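# Pull the cap off a marker on a desk

## Task

Take the cap off the marker so that both the marker and its cap end up resting on the desk; then open the hands and back the robot's arms away from them. The robot must finish upright and level (a fall or a tilt means failure), and the result only counts if the pieces stay in place without the robot holding them.

## Robot and tools

ROBOT. A two-wheeled cart with a head camera (head_camera) and two five-joint arms, left_arm and right_arm, each with a jaw gripper and a wrist camera (left_wrist_camera, right_wrist_camera). The cart is 0.53 m wide and spans x = -0.35 to 0.07 m. The arms' vertical pan axes sit at x = -0.060, y = +0.155 (left) and -0.155 m (right). Each shoulder is 0.03 m out from its pan axis and 0.89 m high. Link lengths: upper arm 0.116, forearm 0.135, hand 0.162 m. A fixed-jaw tip reaches about 0.44 m from its pan axis at most, and no lower than 0.55 m above the floor.

FRAMES. Base frame: origin on the floor between the drive wheels, x ahead, y to the left, z up. The state reports left_hand and right_hand in this frame; each is the tip of that hand's fixed jaw, so a held item sits next to it on the swinging-jaw side. In hand axes, z runs out along the fingers and y points from swinging jaw to fixed jaw. base_odometry is relative to where the base began the scene, is computed from wheel rotation only (slip looks like travel), and heading runs -3.142 to 3.142, left positive.

execute_actions. Argument actions: a list holding one action or none (none just reports state and images). An action may contain base, joints, or both; their motions begin together. base holds exactly one relative command: translate_m, a straight drive in metres, forward positive, -1.4 to 1.4; or rotate_rad, an in-place turn in radians, counter-clockwise (left) positive, -3.2 to 3.2. No sideways motion. Base moves are measured from the base's last reported state. joints maps joint names to absolute target angles in radians: head_pan_rad -3.2 to 3.2 (0 ahead, + left); head_tilt_rad -0.76 to 1.45 (0 level, + down); per arm (prefix left_arm_ or right_arm_): shoulder_pan_rad -1.919 to 1.919, shoulder_lift_rad -1.745 to 1.745, elbow_flex_rad -1.69 to 1.58, wrist_flex_rad -1.658 to 1.658, wrist_roll_rad -2.743 to 2.841, gripper_rad 0 to 1.919. Joints not named keep their previous targets and may still be straining. Any unknown key or out-of-range number rejects the whole call with no motion. An action runs at most 15 s. Optional cameras: list of head_camera, left_wrist_camera, right_wrist_camera or all; omitted, null or ["all"] gives every camera, [] gives none. Images are taken at the end; the pictures line lists their order.

wait: seconds, 0 to 10; nothing new is commanded, returns state and images. zoom_image: camera plus region [x0, y0, x1, y1] in pixels from the image's top-left, no bigger than 504 by 504, on a camera that returned a full image in the latest result. read_manual: optional section, only "licences"; no motion. finished_scene: scene, the integer number of the scene being closed; irreversible, reports success. Replying with no tool call ends the run.

JOINT SENSE. Pan: at 0, left_arm points left and right_arm right; positive is clockwise from above; straight ahead is +1.571 (left) and -1.571 (right). Bend: with lift, elbow and wrist flex all 0 the upper arm is near vertical (tilted 0.24 rad outward) and forearm and fingers are horizontal; positive bends downward; the sum of the three is the fingers' angle below horizontal (1.571 = pointing down, which needs the forearm no more than 0.08 rad above horizontal). Roll: -1.522 closes jaws across the arm plane with fixed jaw on the left (looking outward), 1.619 with it on the right, 0.049 in the plane with the fixed jaw below (level fingers) or toward the pan axis (fingers down). Gripper opening at tips: 0 rad 0.003 m, 0.3 0.026, 0.6 0.049, 1 0.076, 1.919 0.106. With level fingers over furniture prefer the fixed jaw on the left, since the hand body then bulges upward rather than downward by about 0.08 m.

RESULT LINES. base_status and joint_status tell how each commanded motion ended: done (reached; for the base, wheels turned the full amount), off_target (resting away from target, maybe still pushing: a load, a blockage or a tripped motor), time_out (target dropped, holds where it stopped), not_followed (arm targets withheld by the self-collision check; the line "joint command not followed" plus a cause appears, grippers still move, and the robot may retry those targets each action). contact_stop never occurs. on_its_own lists what moved without being commanded. A held object makes its jaw read off_target; done means empty or barely gripping. If a call reports a stop, later motion calls in that reply are skipped. MOTOR HOT warns from 55 °C; OVER-TEMPERATURE FAULT at 70 °C stops that arm and cuts hot motors until cool, and named joints then show limit_stop_at_motor_heat: resend them.

PRACTICE. The simulation keeps running while you compose a reply. Loaded joints sag toward gravity; offset the next target by the observed sag, and expect hand positions to be a few cm off. A joint stuck over about 0.30 rad from target for roughly 2 s trips to 20 % torque; to reset, let it settle, then command 0.2 rad from its reading on the side away from the failed target (or 0.04 rad beyond a range end, or a jaw's end itself). To stop a blocked joint straining, set its target to its reading. Gripping: target slightly below the touching angle, up to 0.2 rad below; lower adds nothing and risks a trip. Payload about 0.4 kg per hand at full reach, 0.7 kg within 0.28 m of the pan axis. Stowed pose: shoulder_pan -1.75 (left) / 1.75 (right), shoulder_lift 0.05, elbow_flex 1.35, wrist_flex -1.55, wrist_roll -1.52; stow in two actions (wrist_flex and wrist_roll first, then the rest), and when leaving stow do not move wrists first. Turning in place needs a 0.44 m clear radius; turning or reversing right by a desk can snag the cart's rear and tip it. Pulling on things, especially ahead, can topple the robot. Never let arms or hands collide or press on each other. Avoid drops, slips, slams and hard pushes.

Each tool is called after ">>>" as a command line: name --argument value for each argument, lists and objects as JSON in quotes; but a table of rows of numbers goes row by row, as --pt "numbers of a row", without its own name.

## Session

>>> execute_actions --actions '[{"joints":{"head_tilt_rad":0.7}}]'

Scene clock: 1.27 s.
base_odometry: x=+0.000 y=+0.000 heading=+0.000 (m, m, rad; odometry frame)
base_status: not commanded
joint_positions: head_pan_rad=-0.032 head_tilt_rad=+0.694 left_arm_shoulder_pan_rad=-1.776 left_arm_shoulder_lift_rad=+0.039 left_arm_elbow_flex_rad=+1.361 left_arm_wrist_flex_rad=-1.584 left_arm_wrist_roll_rad=-1.528 left_arm_gripper_rad=+1.920 right_arm_shoulder_pan_rad=+1.763 right_arm_shoulder_lift_rad=+0.091 right_arm_elbow_flex_rad=+1.381 right_arm_wrist_flex_rad=-1.457 right_arm_wrist_roll_rad=-1.530 right_arm_gripper_rad=+1.920
joint_status: all done
left_hand: x=-0.3018 y=+0.0967 z=+0.9025 quat_wxyz=(-0.081, -0.636, -0.064, +0.765) (m; base frame)
right_hand: x=-0.3044 y=-0.1154 z=+0.8673 quat_wxyz=(-0.064, +0.709, -0.071, -0.699) (m; base frame)
pictures: head_camera, left_wrist_camera, right_wrist_camera
Images, in order (width x height): head_camera 644x476, left_wrist_camera 644x476, right_wrist_camera 644x476.

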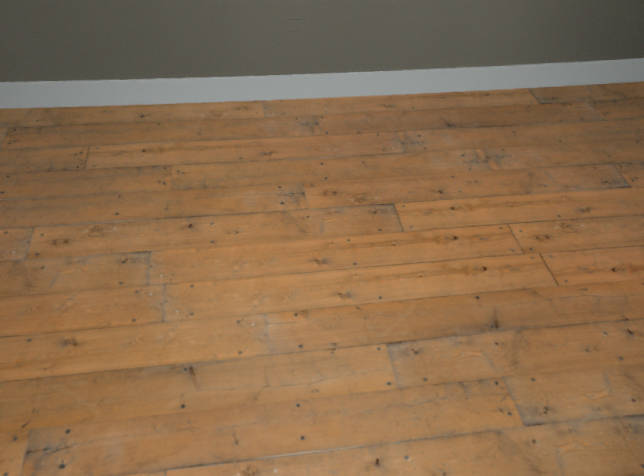

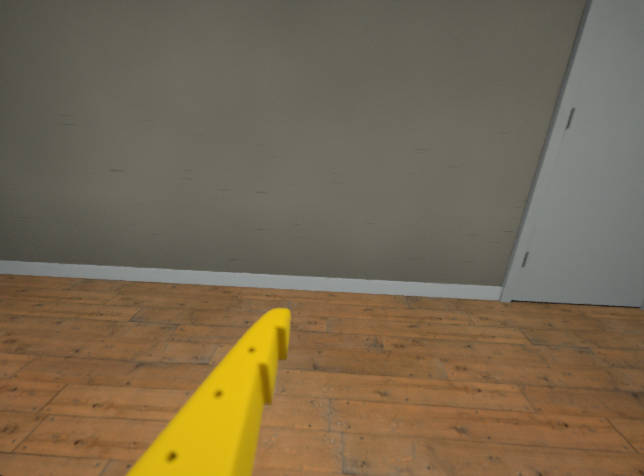

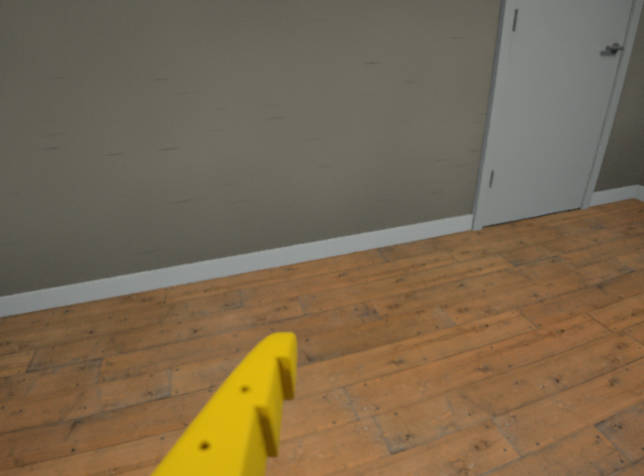

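>>> execute_actions --actions '[{"joints":{"head_tilt_rad":0.4,"head_pan_rad":1.4}}]' --cameras '["head_camera"]'

>>> execute_actions --actions '[{"joints":{"head_pan_rad":-1.4}}]' --cameras '["head_camera"]'

Scene clock: 6.10 s.
base_odometry: x=+0.000 y=+0.000 heading=+0.000 (m, m, rad; odometry frame)
base_status: not commanded
joint_positions: head_pan_rad=+1.390 head_tilt_rad=+0.413 left_arm_shoulder_pan_rad=-1.776 left_arm_shoulder_lift_rad=+0.039 left_arm_elbow_flex_rad=+1.361 left_arm_wrist_flex_rad=-1.584 left_arm_wrist_roll_rad=-1.528 left_arm_gripper_rad=+1.920 right_arm_shoulder_pan_rad=+1.763 right_arm_shoulder_lift_rad=+0.091 right_arm_elbow_flex_rad=+1.381 right_arm_wrist_flex_rad=-1.457 right_arm_wrist_roll_rad=-1.530 right_arm_gripper_rad=+1.920
joint_status: all done
left_hand: x=-0.3018 y=+0.0967 z=+0.9025 quat_wxyz=(-0.081, -0.636, -0.064, +0.765) (m; base frame)
right_hand: x=-0.3044 y=-0.1154 z=+0.8673 quat_wxyz=(-0.064, +0.709, -0.071, -0.699) (m; base frame)
pictures: head_camera
Images, in order (width x height): head_camera 644x476.

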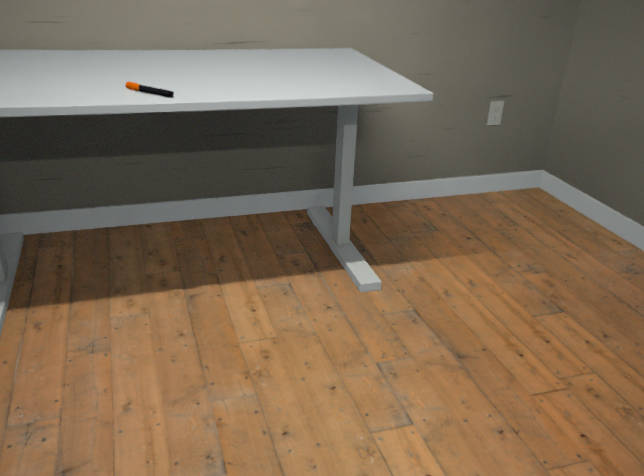

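Scene clock: 8.77 s.
base_odometry: x=+0.000 y=+0.000 heading=+0.000 (m, m, rad; odometry frame)
base_status: not commanded
joint_positions: head_pan_rad=-1.390 head_tilt_rad=+0.413 left_arm_shoulder_pan_rad=-1.776 left_arm_shoulder_lift_rad=+0.039 left_arm_elbow_flex_rad=+1.361 left_arm_wrist_flex_rad=-1.584 left_arm_wrist_roll_rad=-1.528 left_arm_gripper_rad=+1.920 right_arm_shoulder_pan_rad=+1.763 right_arm_shoulder_lift_rad=+0.091 right_arm_elbow_flex_rad=+1.381 right_arm_wrist_flex_rad=-1.457 right_arm_wrist_roll_rad=-1.530 right_arm_gripper_rad=+1.920
joint_status: all done
left_hand: x=-0.3018 y=+0.0967 z=+0.9025 quat_wxyz=(-0.081, -0.636, -0.064, +0.765) (m; base frame)
right_hand: x=-0.3044 y=-0.1154 z=+0.8673 quat_wxyz=(-0.064, +0.709, -0.071, -0.699) (m; base frame)
pictures: head_camera
Images, in order (width x height): head_camera 644x476.

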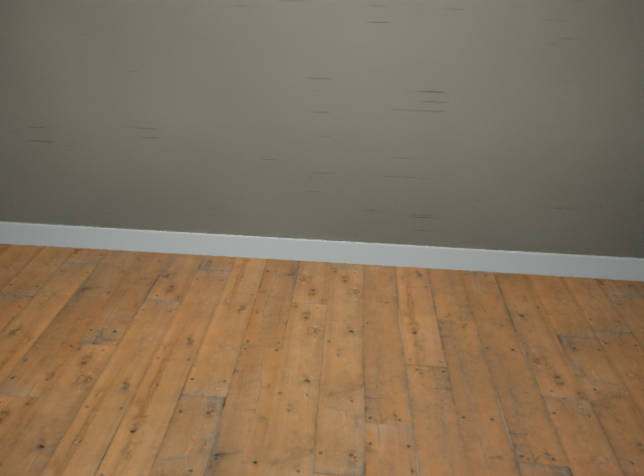

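>>> execute_actions --actions '[{"base":{"rotate_rad":1.72},"joints":{"head_pan_rad":0,"head_tilt_rad":0.5}}]' --cameras '["head_camera"]'

>>> execute_actions --actions '[{"base":{"translate_m":0.8},"joints":{"head_tilt_rad":0.8}}]' --cameras '["head_camera"]'

Scene clock: 16.07 s.
base_odometry: x=-0.001 y=+0.000 heading=+1.719 (m, m, rad; odometry frame)
base_status: done
joint_positions: head_pan_rad=-0.010 head_tilt_rad=+0.494 left_arm_shoulder_pan_rad=-1.776 left_arm_shoulder_lift_rad=+0.039 left_arm_elbow_flex_rad=+1.361 left_arm_wrist_flex_rad=-1.584 left_arm_wrist_roll_rad=-1.528 left_arm_gripper_rad=+1.920 right_arm_shoulder_pan_rad=+1.763 right_arm_shoulder_lift_rad=+0.091 right_arm_elbow_flex_rad=+1.381 right_arm_wrist_flex_rad=-1.457 right_arm_wrist_roll_rad=-1.530 right_arm_gripper_rad=+1.920
joint_status: all done
left_hand: x=-0.3018 y=+0.0967 z=+0.9025 quat_wxyz=(-0.081, -0.636, -0.064, +0.765) (m; base frame)
right_hand: x=-0.3044 y=-0.1154 z=+0.8673 quat_wxyz=(-0.064, +0.709, -0.071, -0.699) (m; base frame)
pictures: head_camera
Images, in order (width x height): head_camera 644x476.

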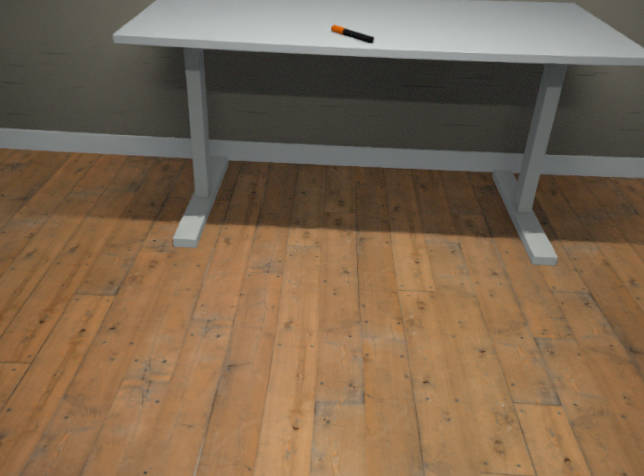

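Scene clock: 20.90 s.
base_odometry: x=-0.121 y=+0.791 heading=+1.720 (m, m, rad; odometry frame)
base_status: done
joint_positions: head_pan_rad=-0.010 head_tilt_rad=+0.795 left_arm_shoulder_pan_rad=-1.776 left_arm_shoulder_lift_rad=+0.039 left_arm_elbow_flex_rad=+1.361 left_arm_wrist_flex_rad=-1.584 left_arm_wrist_roll_rad=-1.528 left_arm_gripper_rad=+1.920 right_arm_shoulder_pan_rad=+1.763 right_arm_shoulder_lift_rad=+0.091 right_arm_elbow_flex_rad=+1.381 right_arm_wrist_flex_rad=-1.457 right_arm_wrist_roll_rad=-1.530 right_arm_gripper_rad=+1.920
joint_status: all done
left_hand: x=-0.3018 y=+0.0967 z=+0.9025 quat_wxyz=(-0.081, -0.636, -0.064, +0.765) (m; base frame)
right_hand: x=-0.3044 y=-0.1154 z=+0.8673 quat_wxyz=(-0.064, +0.709, -0.071, -0.699) (m; base frame)
pictures: head_camera
Images, in order (width x height): head_camera 644x476.

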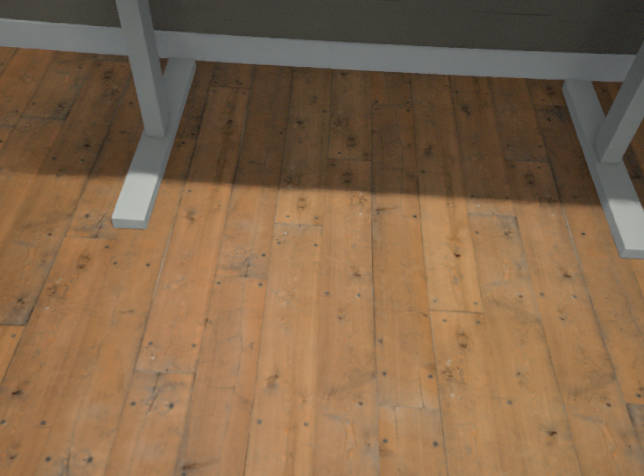

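>>> execute_actions --actions '[{"base":{"rotate_rad":-0.08},"joints":{"head_tilt_rad":0.6}}]' --cameras '[]'

>>> execute_actions --actions '[{"base":{"translate_m":0.65}}]' --cameras '["head_camera"]'

Scene clock: 24.67 s.
base_odometry: x=-0.121 y=+0.792 heading=+1.640 (m, m, rad; odometry frame)
base_status: done
joint_positions: head_pan_rad=-0.010 head_tilt_rad=+0.614 left_arm_shoulder_pan_rad=-1.776 left_arm_shoulder_lift_rad=+0.039 left_arm_elbow_flex_rad=+1.361 left_arm_wrist_flex_rad=-1.584 left_arm_wrist_roll_rad=-1.528 left_arm_gripper_rad=+1.920 right_arm_shoulder_pan_rad=+1.763 right_arm_shoulder_lift_rad=+0.091 right_arm_elbow_flex_rad=+1.381 right_arm_wrist_flex_rad=-1.457 right_arm_wrist_roll_rad=-1.530 right_arm_gripper_rad=+1.920
joint_status: all done
left_hand: x=-0.3018 y=+0.0967 z=+0.9025 quat_wxyz=(-0.081, -0.636, -0.064, +0.765) (m; base frame)
right_hand: x=-0.3044 y=-0.1154 z=+0.8673 quat_wxyz=(-0.064, +0.709, -0.071, -0.699) (m; base frame)
pictures: none
No camera images: the call's "cameras" was empty. Leave "cameras" out to get every camera's image.

Scene clock: 28.77 s.
base_odometry: x=-0.164 y=+1.440 heading=+1.638 (m, m, rad; odometry frame)
base_status: done
joint_positions: head_pan_rad=-0.010 head_tilt_rad=+0.614 left_arm_shoulder_pan_rad=-1.776 left_arm_shoulder_lift_rad=+0.039 left_arm_elbow_flex_rad=+1.361 left_arm_wrist_flex_rad=-1.584 left_arm_wrist_roll_rad=-1.528 left_arm_gripper_rad=+1.920 right_arm_shoulder_pan_rad=+1.763 right_arm_shoulder_lift_rad=+0.091 right_arm_elbow_flex_rad=+1.381 right_arm_wrist_flex_rad=-1.457 right_arm_wrist_roll_rad=-1.530 right_arm_gripper_rad=+1.920
joint_status: not commanded
left_hand: x=-0.3018 y=+0.0967 z=+0.9025 quat_wxyz=(-0.081, -0.636, -0.064, +0.765) (m; base frame)
right_hand: x=-0.3044 y=-0.1154 z=+0.8673 quat_wxyz=(-0.064, +0.709, -0.071, -0.699) (m; base frame)
pictures: head_camera
Images, in order (width x height): head_camera 644x476.

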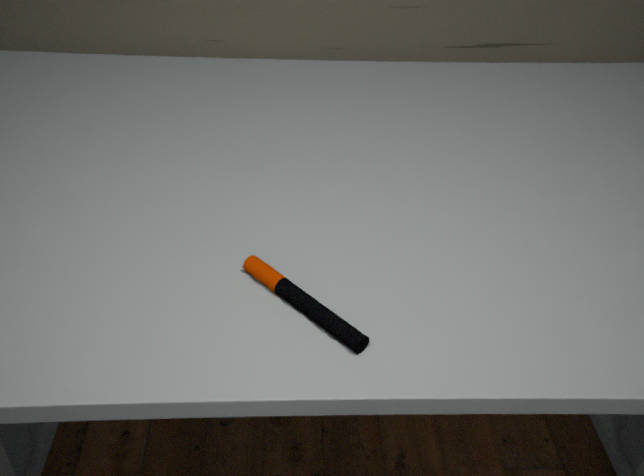

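>>> execute_actions --actions '[{"joints":{"head_tilt_rad":0.95,"left_arm_shoulder_pan_rad":1.8,"left_arm_shoulder_lift_rad":0.3,"left_arm_elbow_flex_rad":-0.2,"right_arm_shoulder_pan_rad":-1.9,"right_arm_shoulder_lift_rad":0.0,"right_arm_elbow_flex_rad":0.2}}]' --cameras '[]'

>>> execute_actions --actions '[{"base":{"translate_m":0.22},"joints":{"left_arm_wrist_flex_rad":0.9,"left_arm_wrist_roll_rad":-0.47,"left_arm_gripper_rad":0.8,"right_arm_wrist_flex_rad":1.1,"right_arm_wrist_roll_rad":-1.05,"right_arm_gripper_rad":0.8}}]'

Scene clock: 49.13 s.
base_odometry: x=-0.164 y=+1.440 heading=+1.638 (m, m, rad; odometry frame)
base_status: not commanded
joint_positions: head_pan_rad=-0.010 head_tilt_rad=+0.945 left_arm_shoulder_pan_rad=+1.789 left_arm_shoulder_lift_rad=+0.314 left_arm_elbow_flex_rad=-0.165 left_arm_wrist_flex_rad=-1.584 left_arm_wrist_roll_rad=-1.528 left_arm_gripper_rad=+1.920 right_arm_shoulder_pan_rad=-1.888 right_arm_shoulder_lift_rad=+0.037 right_arm_elbow_flex_rad=+0.234 right_arm_wrist_flex_rad=-1.457 right_arm_wrist_roll_rad=-1.530 right_arm_gripper_rad=+1.920
joint_status: all done
left_hand: x=+0.1836 y=+0.1090 z=+1.1366 quat_wxyz=(+0.992, +0.008, +0.067, -0.105) (m; base frame)
right_hand: x=+0.1792 y=-0.0683 z=+1.1231 quat_wxyz=(+0.969, -0.029, +0.189, +0.159) (m; base frame)
pictures: none
No camera images: the call's "cameras" was empty. Leave "cameras" out to get every camera's image.

Scene clock: 51.57 s.
base_odometry: x=-0.179 y=+1.660 heading=+1.637 (m, m, rad; odometry frame)
base_status: done
joint_positions: head_pan_rad=-0.010 head_tilt_rad=+0.945 left_arm_shoulder_pan_rad=+1.790 left_arm_shoulder_lift_rad=+0.320 left_arm_elbow_flex_rad=-0.167 left_arm_wrist_flex_rad=+0.896 left_arm_wrist_roll_rad=-0.481 left_arm_gripper_rad=+0.812 right_arm_shoulder_pan_rad=-1.890 right_arm_shoulder_lift_rad=+0.037 right_arm_elbow_flex_rad=+0.234 right_arm_wrist_flex_rad=+1.097 right_arm_wrist_roll_rad=-1.058 right_arm_gripper_rad=+0.811
joint_status: all done
left_hand: x=+0.2340 y=+0.0931 z=+0.8339 quat_wxyz=(+0.208, -0.386, +0.886, -0.152) (m; base frame)
right_hand: x=+0.1493 y=-0.0787 z=+0.8163 quat_wxyz=(+0.101, -0.380, +0.920, -0.007) (m; base frame)
pictures: head_camera, left_wrist_camera, right_wrist_camera
Images, in order (width x height): head_camera 644x476, left_wrist_camera 644x476, right_wrist_camera 644x476.

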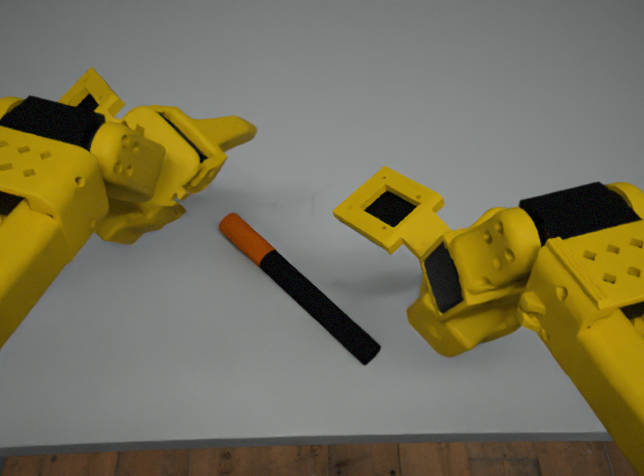

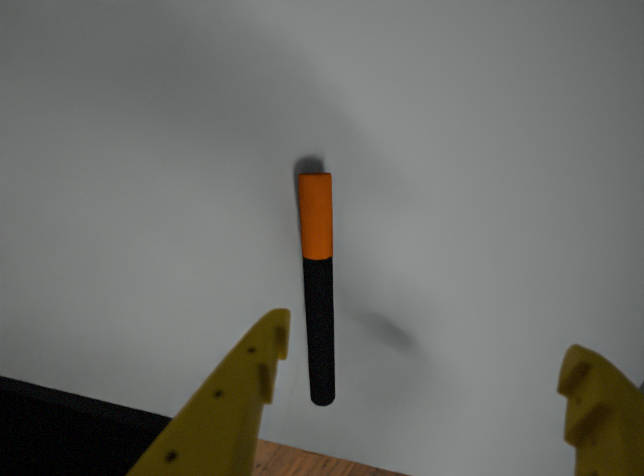

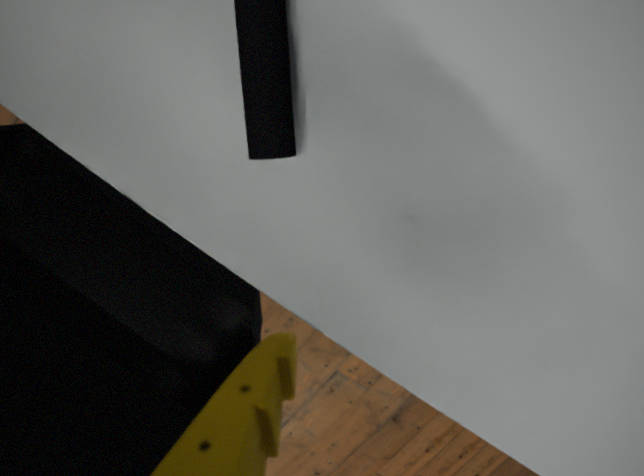

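>>> execute_actions --actions '[{"base":{"rotate_rad":0.12},"joints":{"left_arm_shoulder_pan_rad":1.87,"left_arm_shoulder_lift_rad":0.68,"left_arm_elbow_flex_rad":-0.28,"left_arm_wrist_flex_rad":0.3,"left_arm_wrist_roll_rad":-0.58,"right_arm_shoulder_lift_rad":0.3,"right_arm_elbow_flex_rad":0.08,"right_arm_wrist_flex_rad":0.7,"right_arm_wrist_roll_rad":1.95}}]'

Scene clock: 67.60 s.
base_odometry: x=-0.179 y=+1.661 heading=+1.757 (m, m, rad; odometry frame)
base_status: done
joint_positions: head_pan_rad=-0.010 head_tilt_rad=+0.945 left_arm_shoulder_pan_rad=+1.858 left_arm_shoulder_lift_rad=+0.700 left_arm_elbow_flex_rad=-0.242 left_arm_wrist_flex_rad=+0.313 left_arm_wrist_roll_rad=-0.569 left_arm_gripper_rad=+0.812 right_arm_shoulder_pan_rad=-1.890 right_arm_shoulder_lift_rad=+0.314 right_arm_elbow_flex_rad=+0.114 right_arm_wrist_flex_rad=+0.710 right_arm_wrist_roll_rad=+1.942 right_arm_gripper_rad=+0.811
joint_status: all done
left_hand: x=+0.2846 y=+0.0577 z=+0.7903 quat_wxyz=(+0.317, -0.301, +0.871, -0.226) (m; base frame)
right_hand: x=+0.2144 y=-0.0724 z=+0.7967 quat_wxyz=(+0.000, -0.927, -0.308, -0.215) (m; base frame)
pictures: head_camera, left_wrist_camera, right_wrist_camera
Images, in order (width x height): head_camera 644x476, left_wrist_camera 644x476, right_wrist_camera 644x476.

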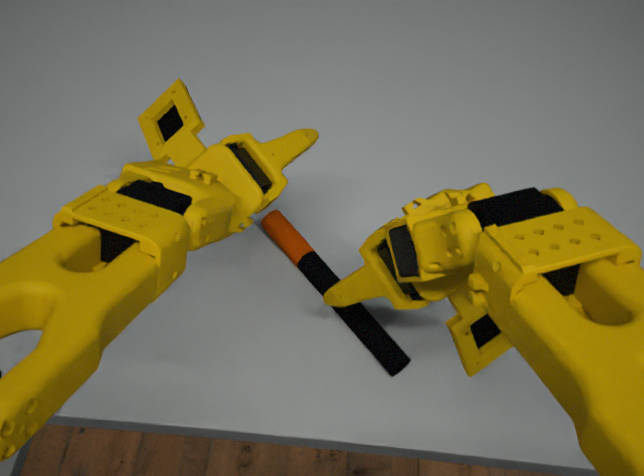

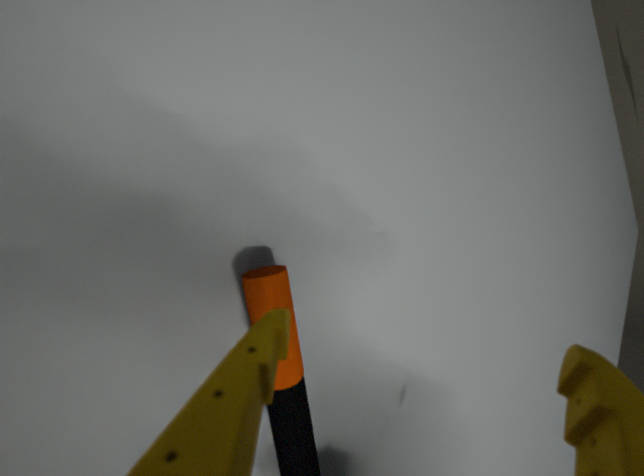

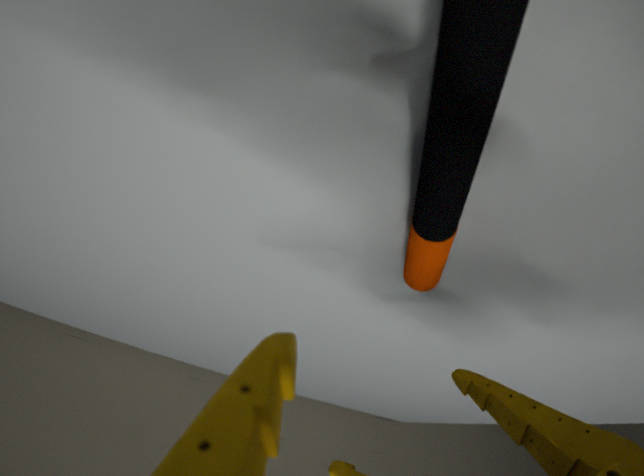

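>>> execute_actions --actions '[{"joints":{"left_arm_shoulder_lift_rad":0.62,"left_arm_wrist_flex_rad":0.6,"right_arm_gripper_rad":1.3}}]' --cameras '[]'

>>> execute_actions --actions '[{"joints":{"left_arm_shoulder_lift_rad":0.7,"right_arm_shoulder_lift_rad":0.42,"right_arm_wrist_flex_rad":0.72}}]'

Scene clock: 71.53 s.
base_odometry: x=-0.179 y=+1.661 heading=+1.757 (m, m, rad; odometry frame)
base_status: not commanded
joint_positions: head_pan_rad=-0.010 head_tilt_rad=+0.945 left_arm_shoulder_pan_rad=+1.858 left_arm_shoulder_lift_rad=+0.673 left_arm_elbow_flex_rad=-0.243 left_arm_wrist_flex_rad=+0.596 left_arm_wrist_roll_rad=-0.569 left_arm_gripper_rad=+0.812 right_arm_shoulder_pan_rad=-1.890 right_arm_shoulder_lift_rad=+0.314 right_arm_elbow_flex_rad=+0.114 right_arm_wrist_flex_rad=+0.710 right_arm_wrist_roll_rad=+1.942 right_arm_gripper_rad=+1.288
joint_status: all done
left_hand: x=+0.2529 y=+0.0671 z=+0.7726 quat_wxyz=(+0.219, -0.315, +0.910, -0.157) (m; base frame)
right_hand: x=+0.2144 y=-0.0724 z=+0.7967 quat_wxyz=(+0.000, -0.927, -0.308, -0.215) (m; base frame)
pictures: none
No camera images: the call's "cameras" was empty. Leave "cameras" out to get every camera's image.

Scene clock: 72.23 s.
base_odometry: x=-0.179 y=+1.661 heading=+1.757 (m, m, rad; odometry frame)
base_status: not commanded
joint_positions: head_pan_rad=-0.010 head_tilt_rad=+0.945 left_arm_shoulder_pan_rad=+1.858 left_arm_shoulder_lift_rad=+0.720 left_arm_elbow_flex_rad=-0.245 left_arm_wrist_flex_rad=+0.596 left_arm_wrist_roll_rad=-0.569 left_arm_gripper_rad=+0.812 right_arm_shoulder_pan_rad=-1.890 right_arm_shoulder_lift_rad=+0.435 right_arm_elbow_flex_rad=+0.113 right_arm_wrist_flex_rad=+0.715 right_arm_wrist_roll_rad=+1.942 right_arm_gripper_rad=+1.289
joint_status: all done
left_hand: x=+0.2473 y=+0.0687 z=+0.7590 quat_wxyz=(+0.201, -0.317, +0.916, -0.144) (m; base frame)
right_hand: x=+0.2011 y=-0.0768 z=+0.7665 quat_wxyz=(+0.000, -0.938, -0.312, -0.154) (m; base frame)
pictures: head_camera, left_wrist_camera, right_wrist_camera
Images, in order (width x height): head_camera 644x476, left_wrist_camera 644x476, right_wrist_camera 644x476.

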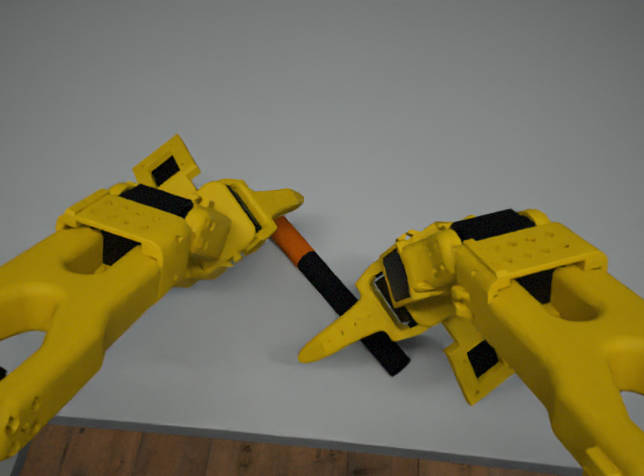

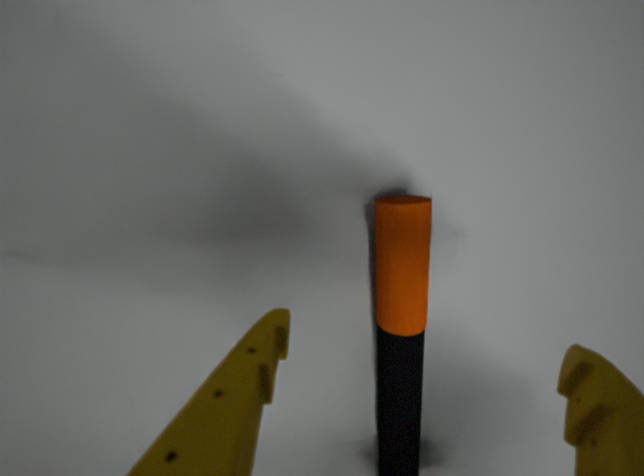

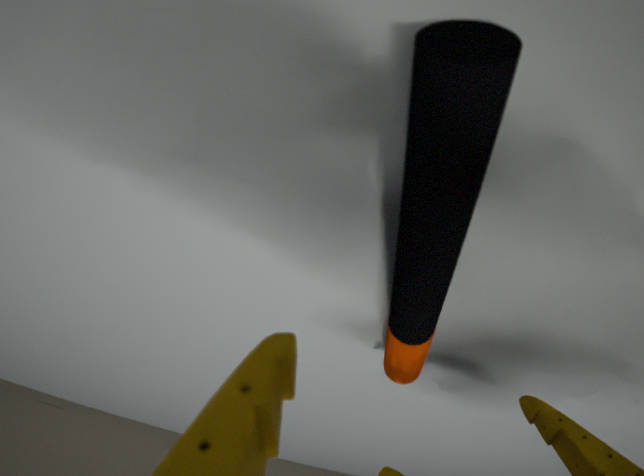

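Still above the desk; lower further.

>>> execute_actions --actions '[{"joints":{"left_arm_shoulder_lift_rad":0.8,"left_arm_wrist_flex_rad":0.52,"right_arm_shoulder_lift_rad":0.53,"right_arm_wrist_flex_rad":0.62}}]'

Scene clock: 75.07 s.
base_odometry: x=-0.179 y=+1.661 heading=+1.757 (m, m, rad; odometry frame)
base_status: not commanded
joint_positions: head_pan_rad=-0.010 head_tilt_rad=+0.945 left_arm_shoulder_pan_rad=+1.858 left_arm_shoulder_lift_rad=+0.820 left_arm_elbow_flex_rad=-0.246 left_arm_wrist_flex_rad=+0.531 left_arm_wrist_roll_rad=-0.569 left_arm_gripper_rad=+0.812 right_arm_shoulder_pan_rad=-1.890 right_arm_shoulder_lift_rad=+0.545 right_arm_elbow_flex_rad=+0.111 right_arm_wrist_flex_rad=+0.630 right_arm_wrist_roll_rad=+1.942 right_arm_gripper_rad=+1.289
joint_status: all done
left_hand: x=+0.2425 y=+0.0701 z=+0.7351 quat_wxyz=(+0.188, -0.318, +0.920, -0.134) (m; base frame)
right_hand: x=+0.1992 y=-0.0774 z=+0.7442 quat_wxyz=(+0.000, -0.939, -0.312, -0.142) (m; base frame)
pictures: head_camera, left_wrist_camera, right_wrist_camera
Images, in order (width x height): head_camera 644x476, left_wrist_camera 644x476, right_wrist_camera 644x476.

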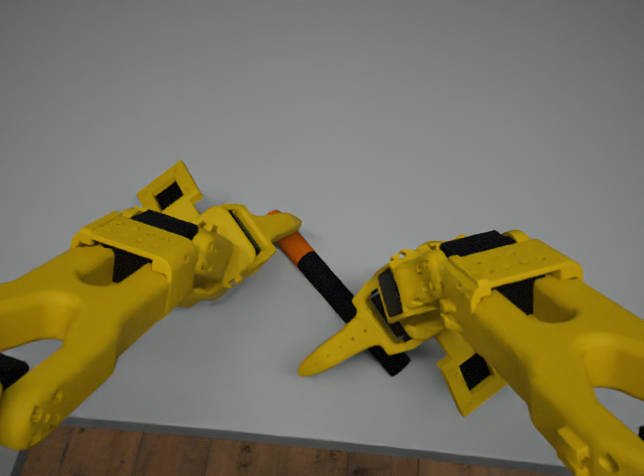

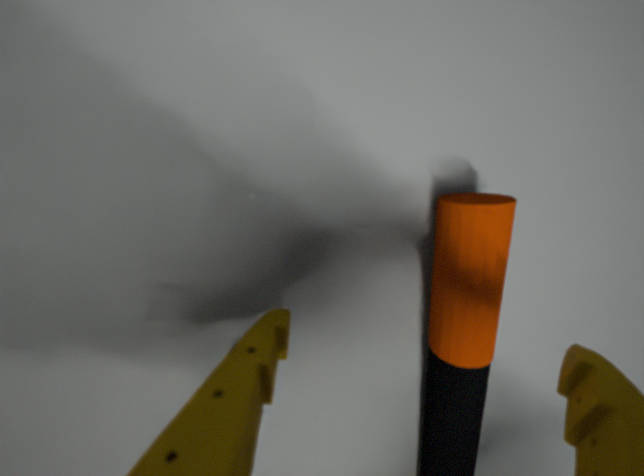

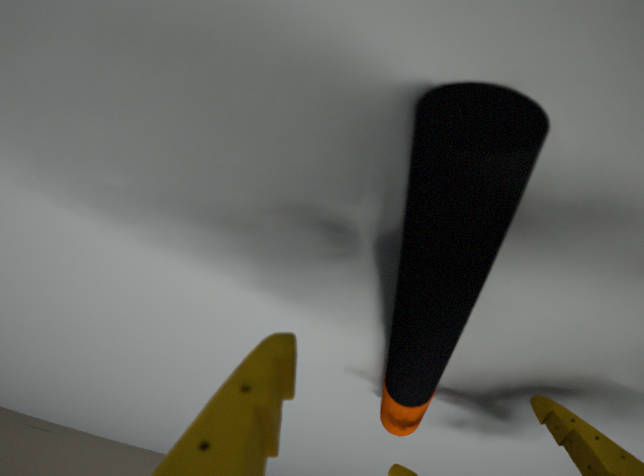

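>>> execute_actions --actions '[{"joints":{"left_arm_shoulder_lift_rad":0.92,"left_arm_wrist_flex_rad":0.3,"left_arm_gripper_rad":1.0,"right_arm_shoulder_lift_rad":0.63,"right_arm_wrist_flex_rad":0.54}}]'

Scene clock: 78.63 s.
base_odometry: x=-0.179 y=+1.661 heading=+1.757 (m, m, rad; odometry frame)
base_status: not commanded
joint_positions: head_pan_rad=-0.010 head_tilt_rad=+0.945 left_arm_shoulder_pan_rad=+1.859 left_arm_shoulder_lift_rad=+0.917 left_arm_elbow_flex_rad=-0.275 left_arm_wrist_flex_rad=+0.304 left_arm_wrist_roll_rad=-0.569 left_arm_gripper_rad=+0.988 right_arm_shoulder_pan_rad=-1.890 right_arm_shoulder_lift_rad=+0.645 right_arm_elbow_flex_rad=+0.108 right_arm_wrist_flex_rad=+0.547 right_arm_wrist_roll_rad=+1.942 right_arm_gripper_rad=+1.289
joint_status: all done
left_hand: x=+0.2639 y=+0.0633 z=+0.7298 quat_wxyz=(+0.250, -0.310, +0.900, -0.179) (m; base frame)
right_hand: x=+0.1968 y=-0.0782 z=+0.7247 quat_wxyz=(+0.000, -0.940, -0.313, -0.135) (m; base frame)
pictures: head_camera, left_wrist_camera, right_wrist_camera
Images, in order (width x height): head_camera 644x476, left_wrist_camera 644x476, right_wrist_camera 644x476.

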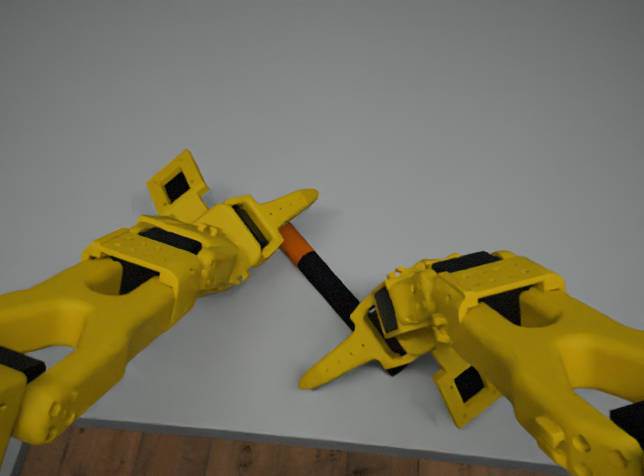

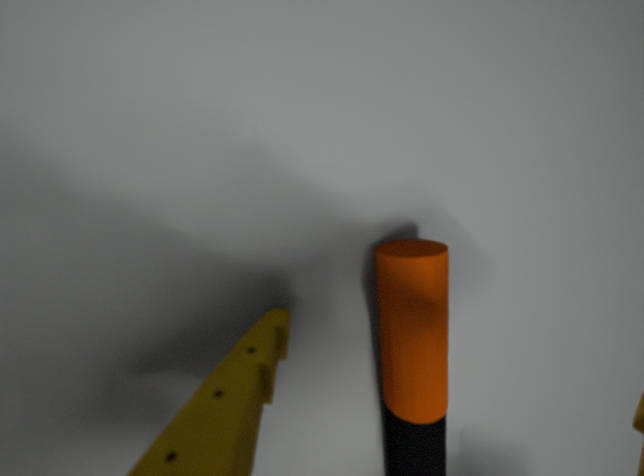

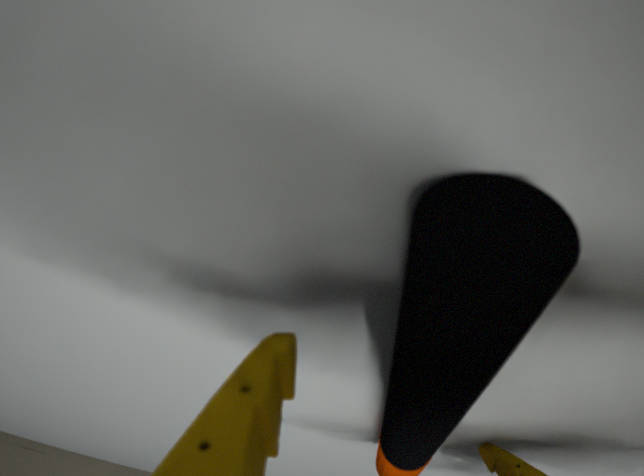

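Left is touching. Close right first.

>>> execute_actions --actions '[{"joints":{"right_arm_shoulder_lift_rad":0.66,"right_arm_gripper_rad":0.05}}]'

>>> execute_actions --actions '[{"joints":{"left_arm_gripper_rad":0.05}}]'

Scene clock: 83.77 s.
base_odometry: x=-0.179 y=+1.661 heading=+1.757 (m, m, rad; odometry frame)
base_status: not commanded
joint_positions: head_pan_rad=-0.010 head_tilt_rad=+0.945 left_arm_shoulder_pan_rad=+1.859 left_arm_shoulder_lift_rad=+0.917 left_arm_elbow_flex_rad=-0.275 left_arm_wrist_flex_rad=+0.303 left_arm_wrist_roll_rad=-0.569 left_arm_gripper_rad=+0.988 right_arm_shoulder_pan_rad=-1.893 right_arm_shoulder_lift_rad=+0.674 right_arm_elbow_flex_rad=+0.094 right_arm_wrist_flex_rad=+0.546 right_arm_wrist_roll_rad=+1.942 right_arm_gripper_rad=+0.207
joint_status: right_arm_gripper_rad off_target (ended at +0.207, target +0.050); the others done
left_hand: x=+0.2641 y=+0.0632 z=+0.7299 quat_wxyz=(+0.251, -0.310, +0.899, -0.179) (m; base frame)
right_hand: x=+0.1953 y=-0.0778 z=+0.7199 quat_wxyz=(+0.000, -0.941, -0.314, -0.128) (m; base frame)
pictures: head_camera, left_wrist_camera, right_wrist_camera
Images, in order (width x height): head_camera 644x476, left_wrist_camera 644x476, right_wrist_camera 644x476.

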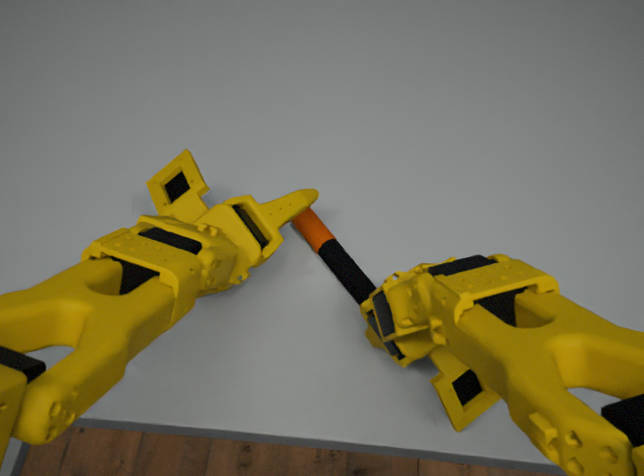

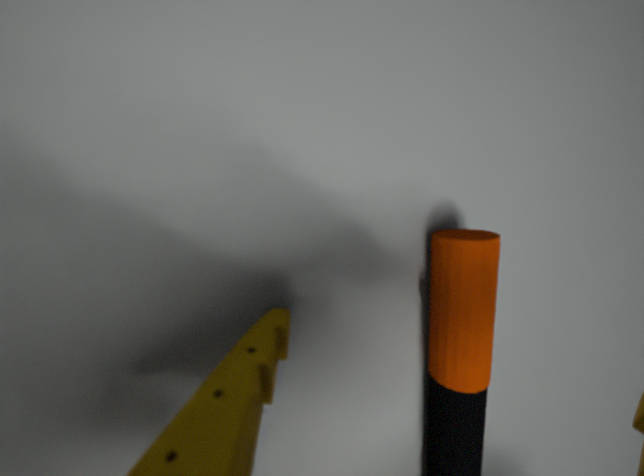

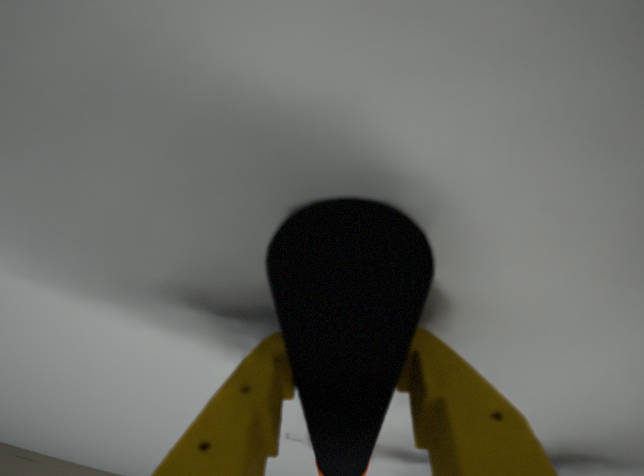

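Scene clock: 84.77 s.
base_odometry: x=-0.179 y=+1.661 heading=+1.757 (m, m, rad; odometry frame)
base_status: not commanded
joint_positions: head_pan_rad=-0.010 head_tilt_rad=+0.945 left_arm_shoulder_pan_rad=+1.859 left_arm_shoulder_lift_rad=+0.917 left_arm_elbow_flex_rad=-0.275 left_arm_wrist_flex_rad=+0.303 left_arm_wrist_roll_rad=-0.569 left_arm_gripper_rad=+0.064 right_arm_shoulder_pan_rad=-1.893 right_arm_shoulder_lift_rad=+0.674 right_arm_elbow_flex_rad=+0.094 right_arm_wrist_flex_rad=+0.546 right_arm_wrist_roll_rad=+1.942 right_arm_gripper_rad=+0.207
joint_status: all done
left_hand: x=+0.2641 y=+0.0632 z=+0.7299 quat_wxyz=(+0.251, -0.310, +0.899, -0.179) (m; base frame)
right_hand: x=+0.1953 y=-0.0778 z=+0.7199 quat_wxyz=(+0.000, -0.941, -0.314, -0.128) (m; base frame)
pictures: head_camera, left_wrist_camera, right_wrist_camera
Images, in order (width x height): head_camera 644x476, left_wrist_camera 644x476, right_wrist_camera 644x476.

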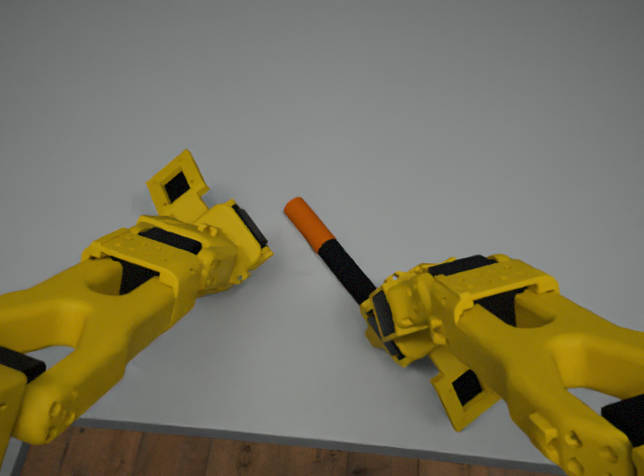

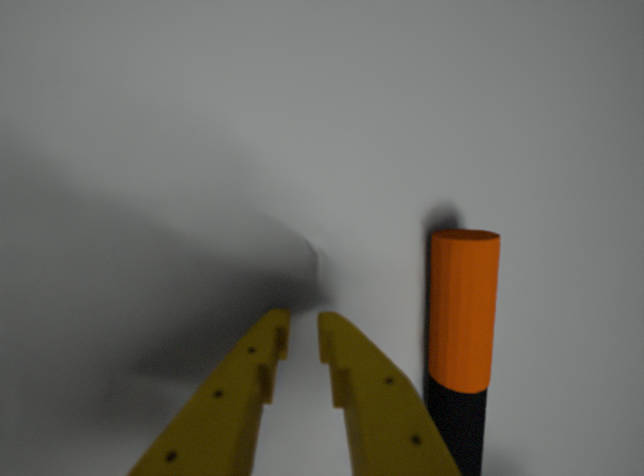

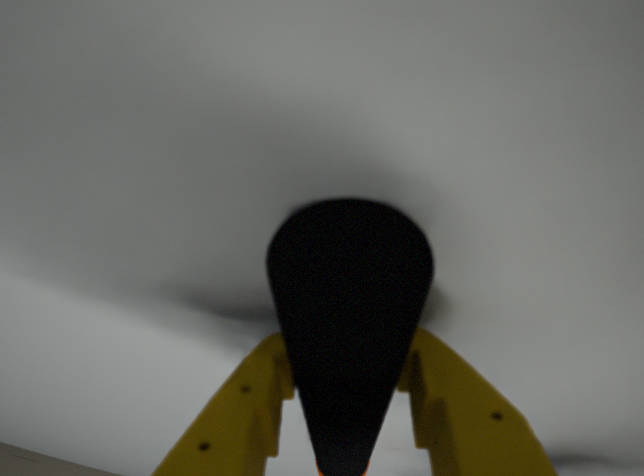

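>>> execute_actions --actions '[{"joints":{"left_arm_gripper_rad":0.7}}]' --cameras '[]'

>>> execute_actions --actions '[{"joints":{"right_arm_shoulder_lift_rad":0.44,"right_arm_elbow_flex_rad":0.5,"right_arm_wrist_flex_rad":0.35}}]'

Scene clock: 90.60 s.
base_odometry: x=-0.179 y=+1.661 heading=+1.757 (m, m, rad; odometry frame)
base_status: not commanded
joint_positions: head_pan_rad=-0.010 head_tilt_rad=+0.945 left_arm_shoulder_pan_rad=+1.859 left_arm_shoulder_lift_rad=+0.917 left_arm_elbow_flex_rad=-0.275 left_arm_wrist_flex_rad=+0.303 left_arm_wrist_roll_rad=-0.569 left_arm_gripper_rad=+0.687 right_arm_shoulder_pan_rad=-1.893 right_arm_shoulder_lift_rad=+0.674 right_arm_elbow_flex_rad=+0.094 right_arm_wrist_flex_rad=+0.546 right_arm_wrist_roll_rad=+1.942 right_arm_gripper_rad=+0.207
joint_status: all done
left_hand: x=+0.2641 y=+0.0632 z=+0.7299 quat_wxyz=(+0.251, -0.310, +0.899, -0.179) (m; base frame)
right_hand: x=+0.1953 y=-0.0778 z=+0.7199 quat_wxyz=(+0.000, -0.941, -0.314, -0.128) (m; base frame)
pictures: none
No camera images: the call's "cameras" was empty. Leave "cameras" out to get every camera's image.

Scene clock: 91.67 s.
base_odometry: x=-0.179 y=+1.661 heading=+1.757 (m, m, rad; odometry frame)
base_status: not commanded
joint_positions: head_pan_rad=-0.010 head_tilt_rad=+0.945 left_arm_shoulder_pan_rad=+1.859 left_arm_shoulder_lift_rad=+0.917 left_arm_elbow_flex_rad=-0.275 left_arm_wrist_flex_rad=+0.303 left_arm_wrist_roll_rad=-0.569 left_arm_gripper_rad=+0.688 right_arm_shoulder_pan_rad=-1.893 right_arm_shoulder_lift_rad=+0.465 right_arm_elbow_flex_rad=+0.494 right_arm_wrist_flex_rad=+0.351 right_arm_wrist_roll_rad=+1.942 right_arm_gripper_rad=+0.207
joint_status: all done
left_hand: x=+0.2641 y=+0.0632 z=+0.7299 quat_wxyz=(+0.251, -0.310, +0.899, -0.179) (m; base frame)
right_hand: x=+0.1620 y=-0.0890 z=+0.7201 quat_wxyz=(+0.000, -0.940, -0.314, -0.130) (m; base frame)
pictures: head_camera, left_wrist_camera, right_wrist_camera
Images, in order (width x height): head_camera 644x476, left_wrist_camera 644x476, right_wrist_camera 644x476.

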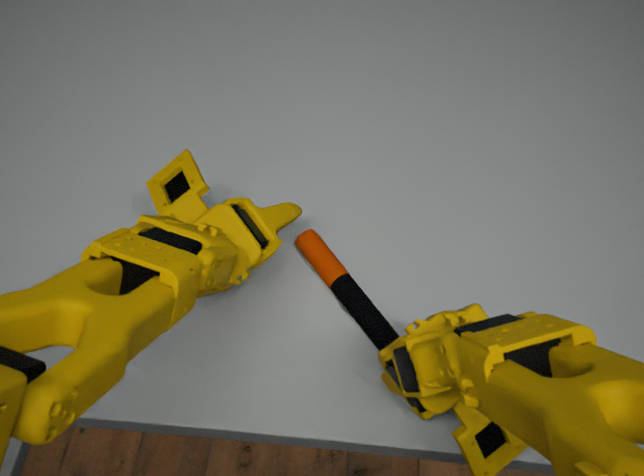

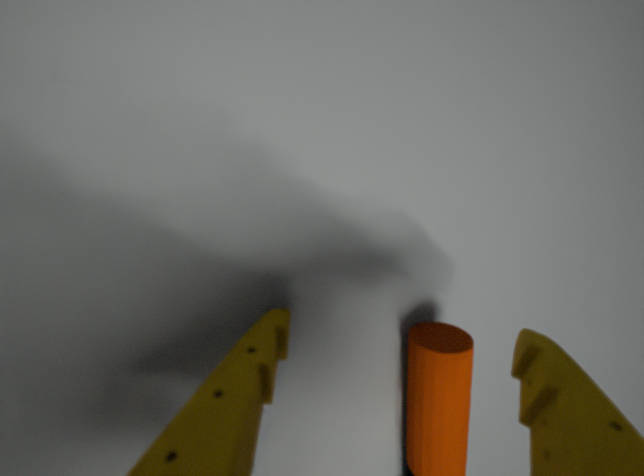

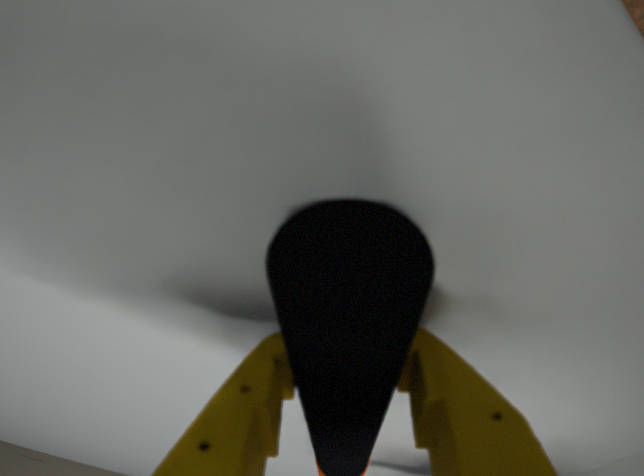

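>>> execute_actions --actions '[{"joints":{"right_arm_shoulder_lift_rad":0.56,"right_arm_elbow_flex_rad":0.28,"right_arm_wrist_flex_rad":0.46,"right_arm_wrist_roll_rad":2.2,"left_arm_shoulder_pan_rad":1.91,"left_arm_wrist_roll_rad":-0.75}}]'

Scene clock: 96.13 s.
base_odometry: x=-0.179 y=+1.661 heading=+1.757 (m, m, rad; odometry frame)
base_status: not commanded
joint_positions: head_pan_rad=-0.010 head_tilt_rad=+0.945 left_arm_shoulder_pan_rad=+1.876 left_arm_shoulder_lift_rad=+0.918 left_arm_elbow_flex_rad=-0.275 left_arm_wrist_flex_rad=+0.303 left_arm_wrist_roll_rad=-0.741 left_arm_gripper_rad=+0.688 right_arm_shoulder_pan_rad=-1.893 right_arm_shoulder_lift_rad=+0.565 right_arm_elbow_flex_rad=+0.300 right_arm_wrist_flex_rad=+0.452 right_arm_wrist_roll_rad=+2.191 right_arm_gripper_rad=+0.207
joint_status: left_arm_shoulder_pan_rad off_target (ended at +1.877, target +1.910); the others done
joint sent to its limit — the command would take left_arm_shoulder_pan_rad past its upper limit, so that joint was sent only as far as its limit.
left_hand: x=+0.2633 y=+0.0586 z=+0.7300 quat_wxyz=(+0.263, -0.224, +0.925, -0.159) (m; base frame)
right_hand: x=+0.1797 y=-0.0821 z=+0.7205 quat_wxyz=(-0.016, -0.895, -0.429, -0.126) (m; base frame)
pictures: head_camera, left_wrist_camera, right_wrist_camera
Images, in order (width x height): head_camera 644x476, left_wrist_camera 644x476, right_wrist_camera 644x476.

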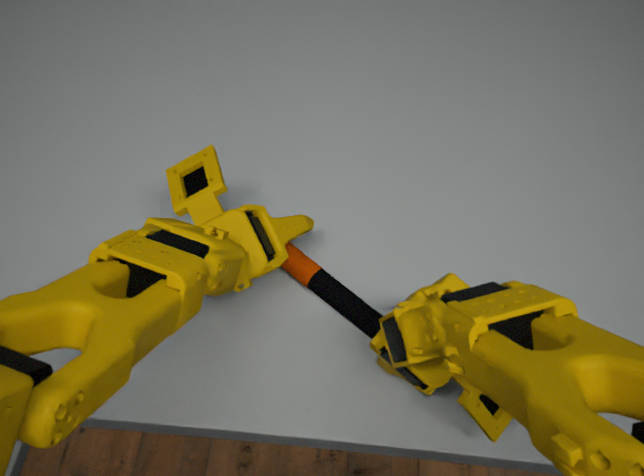

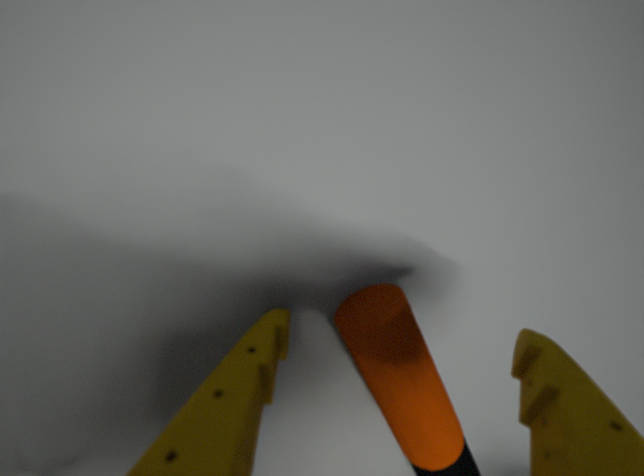

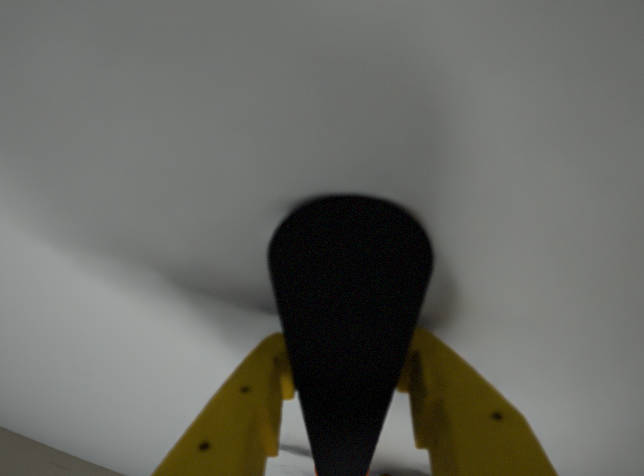

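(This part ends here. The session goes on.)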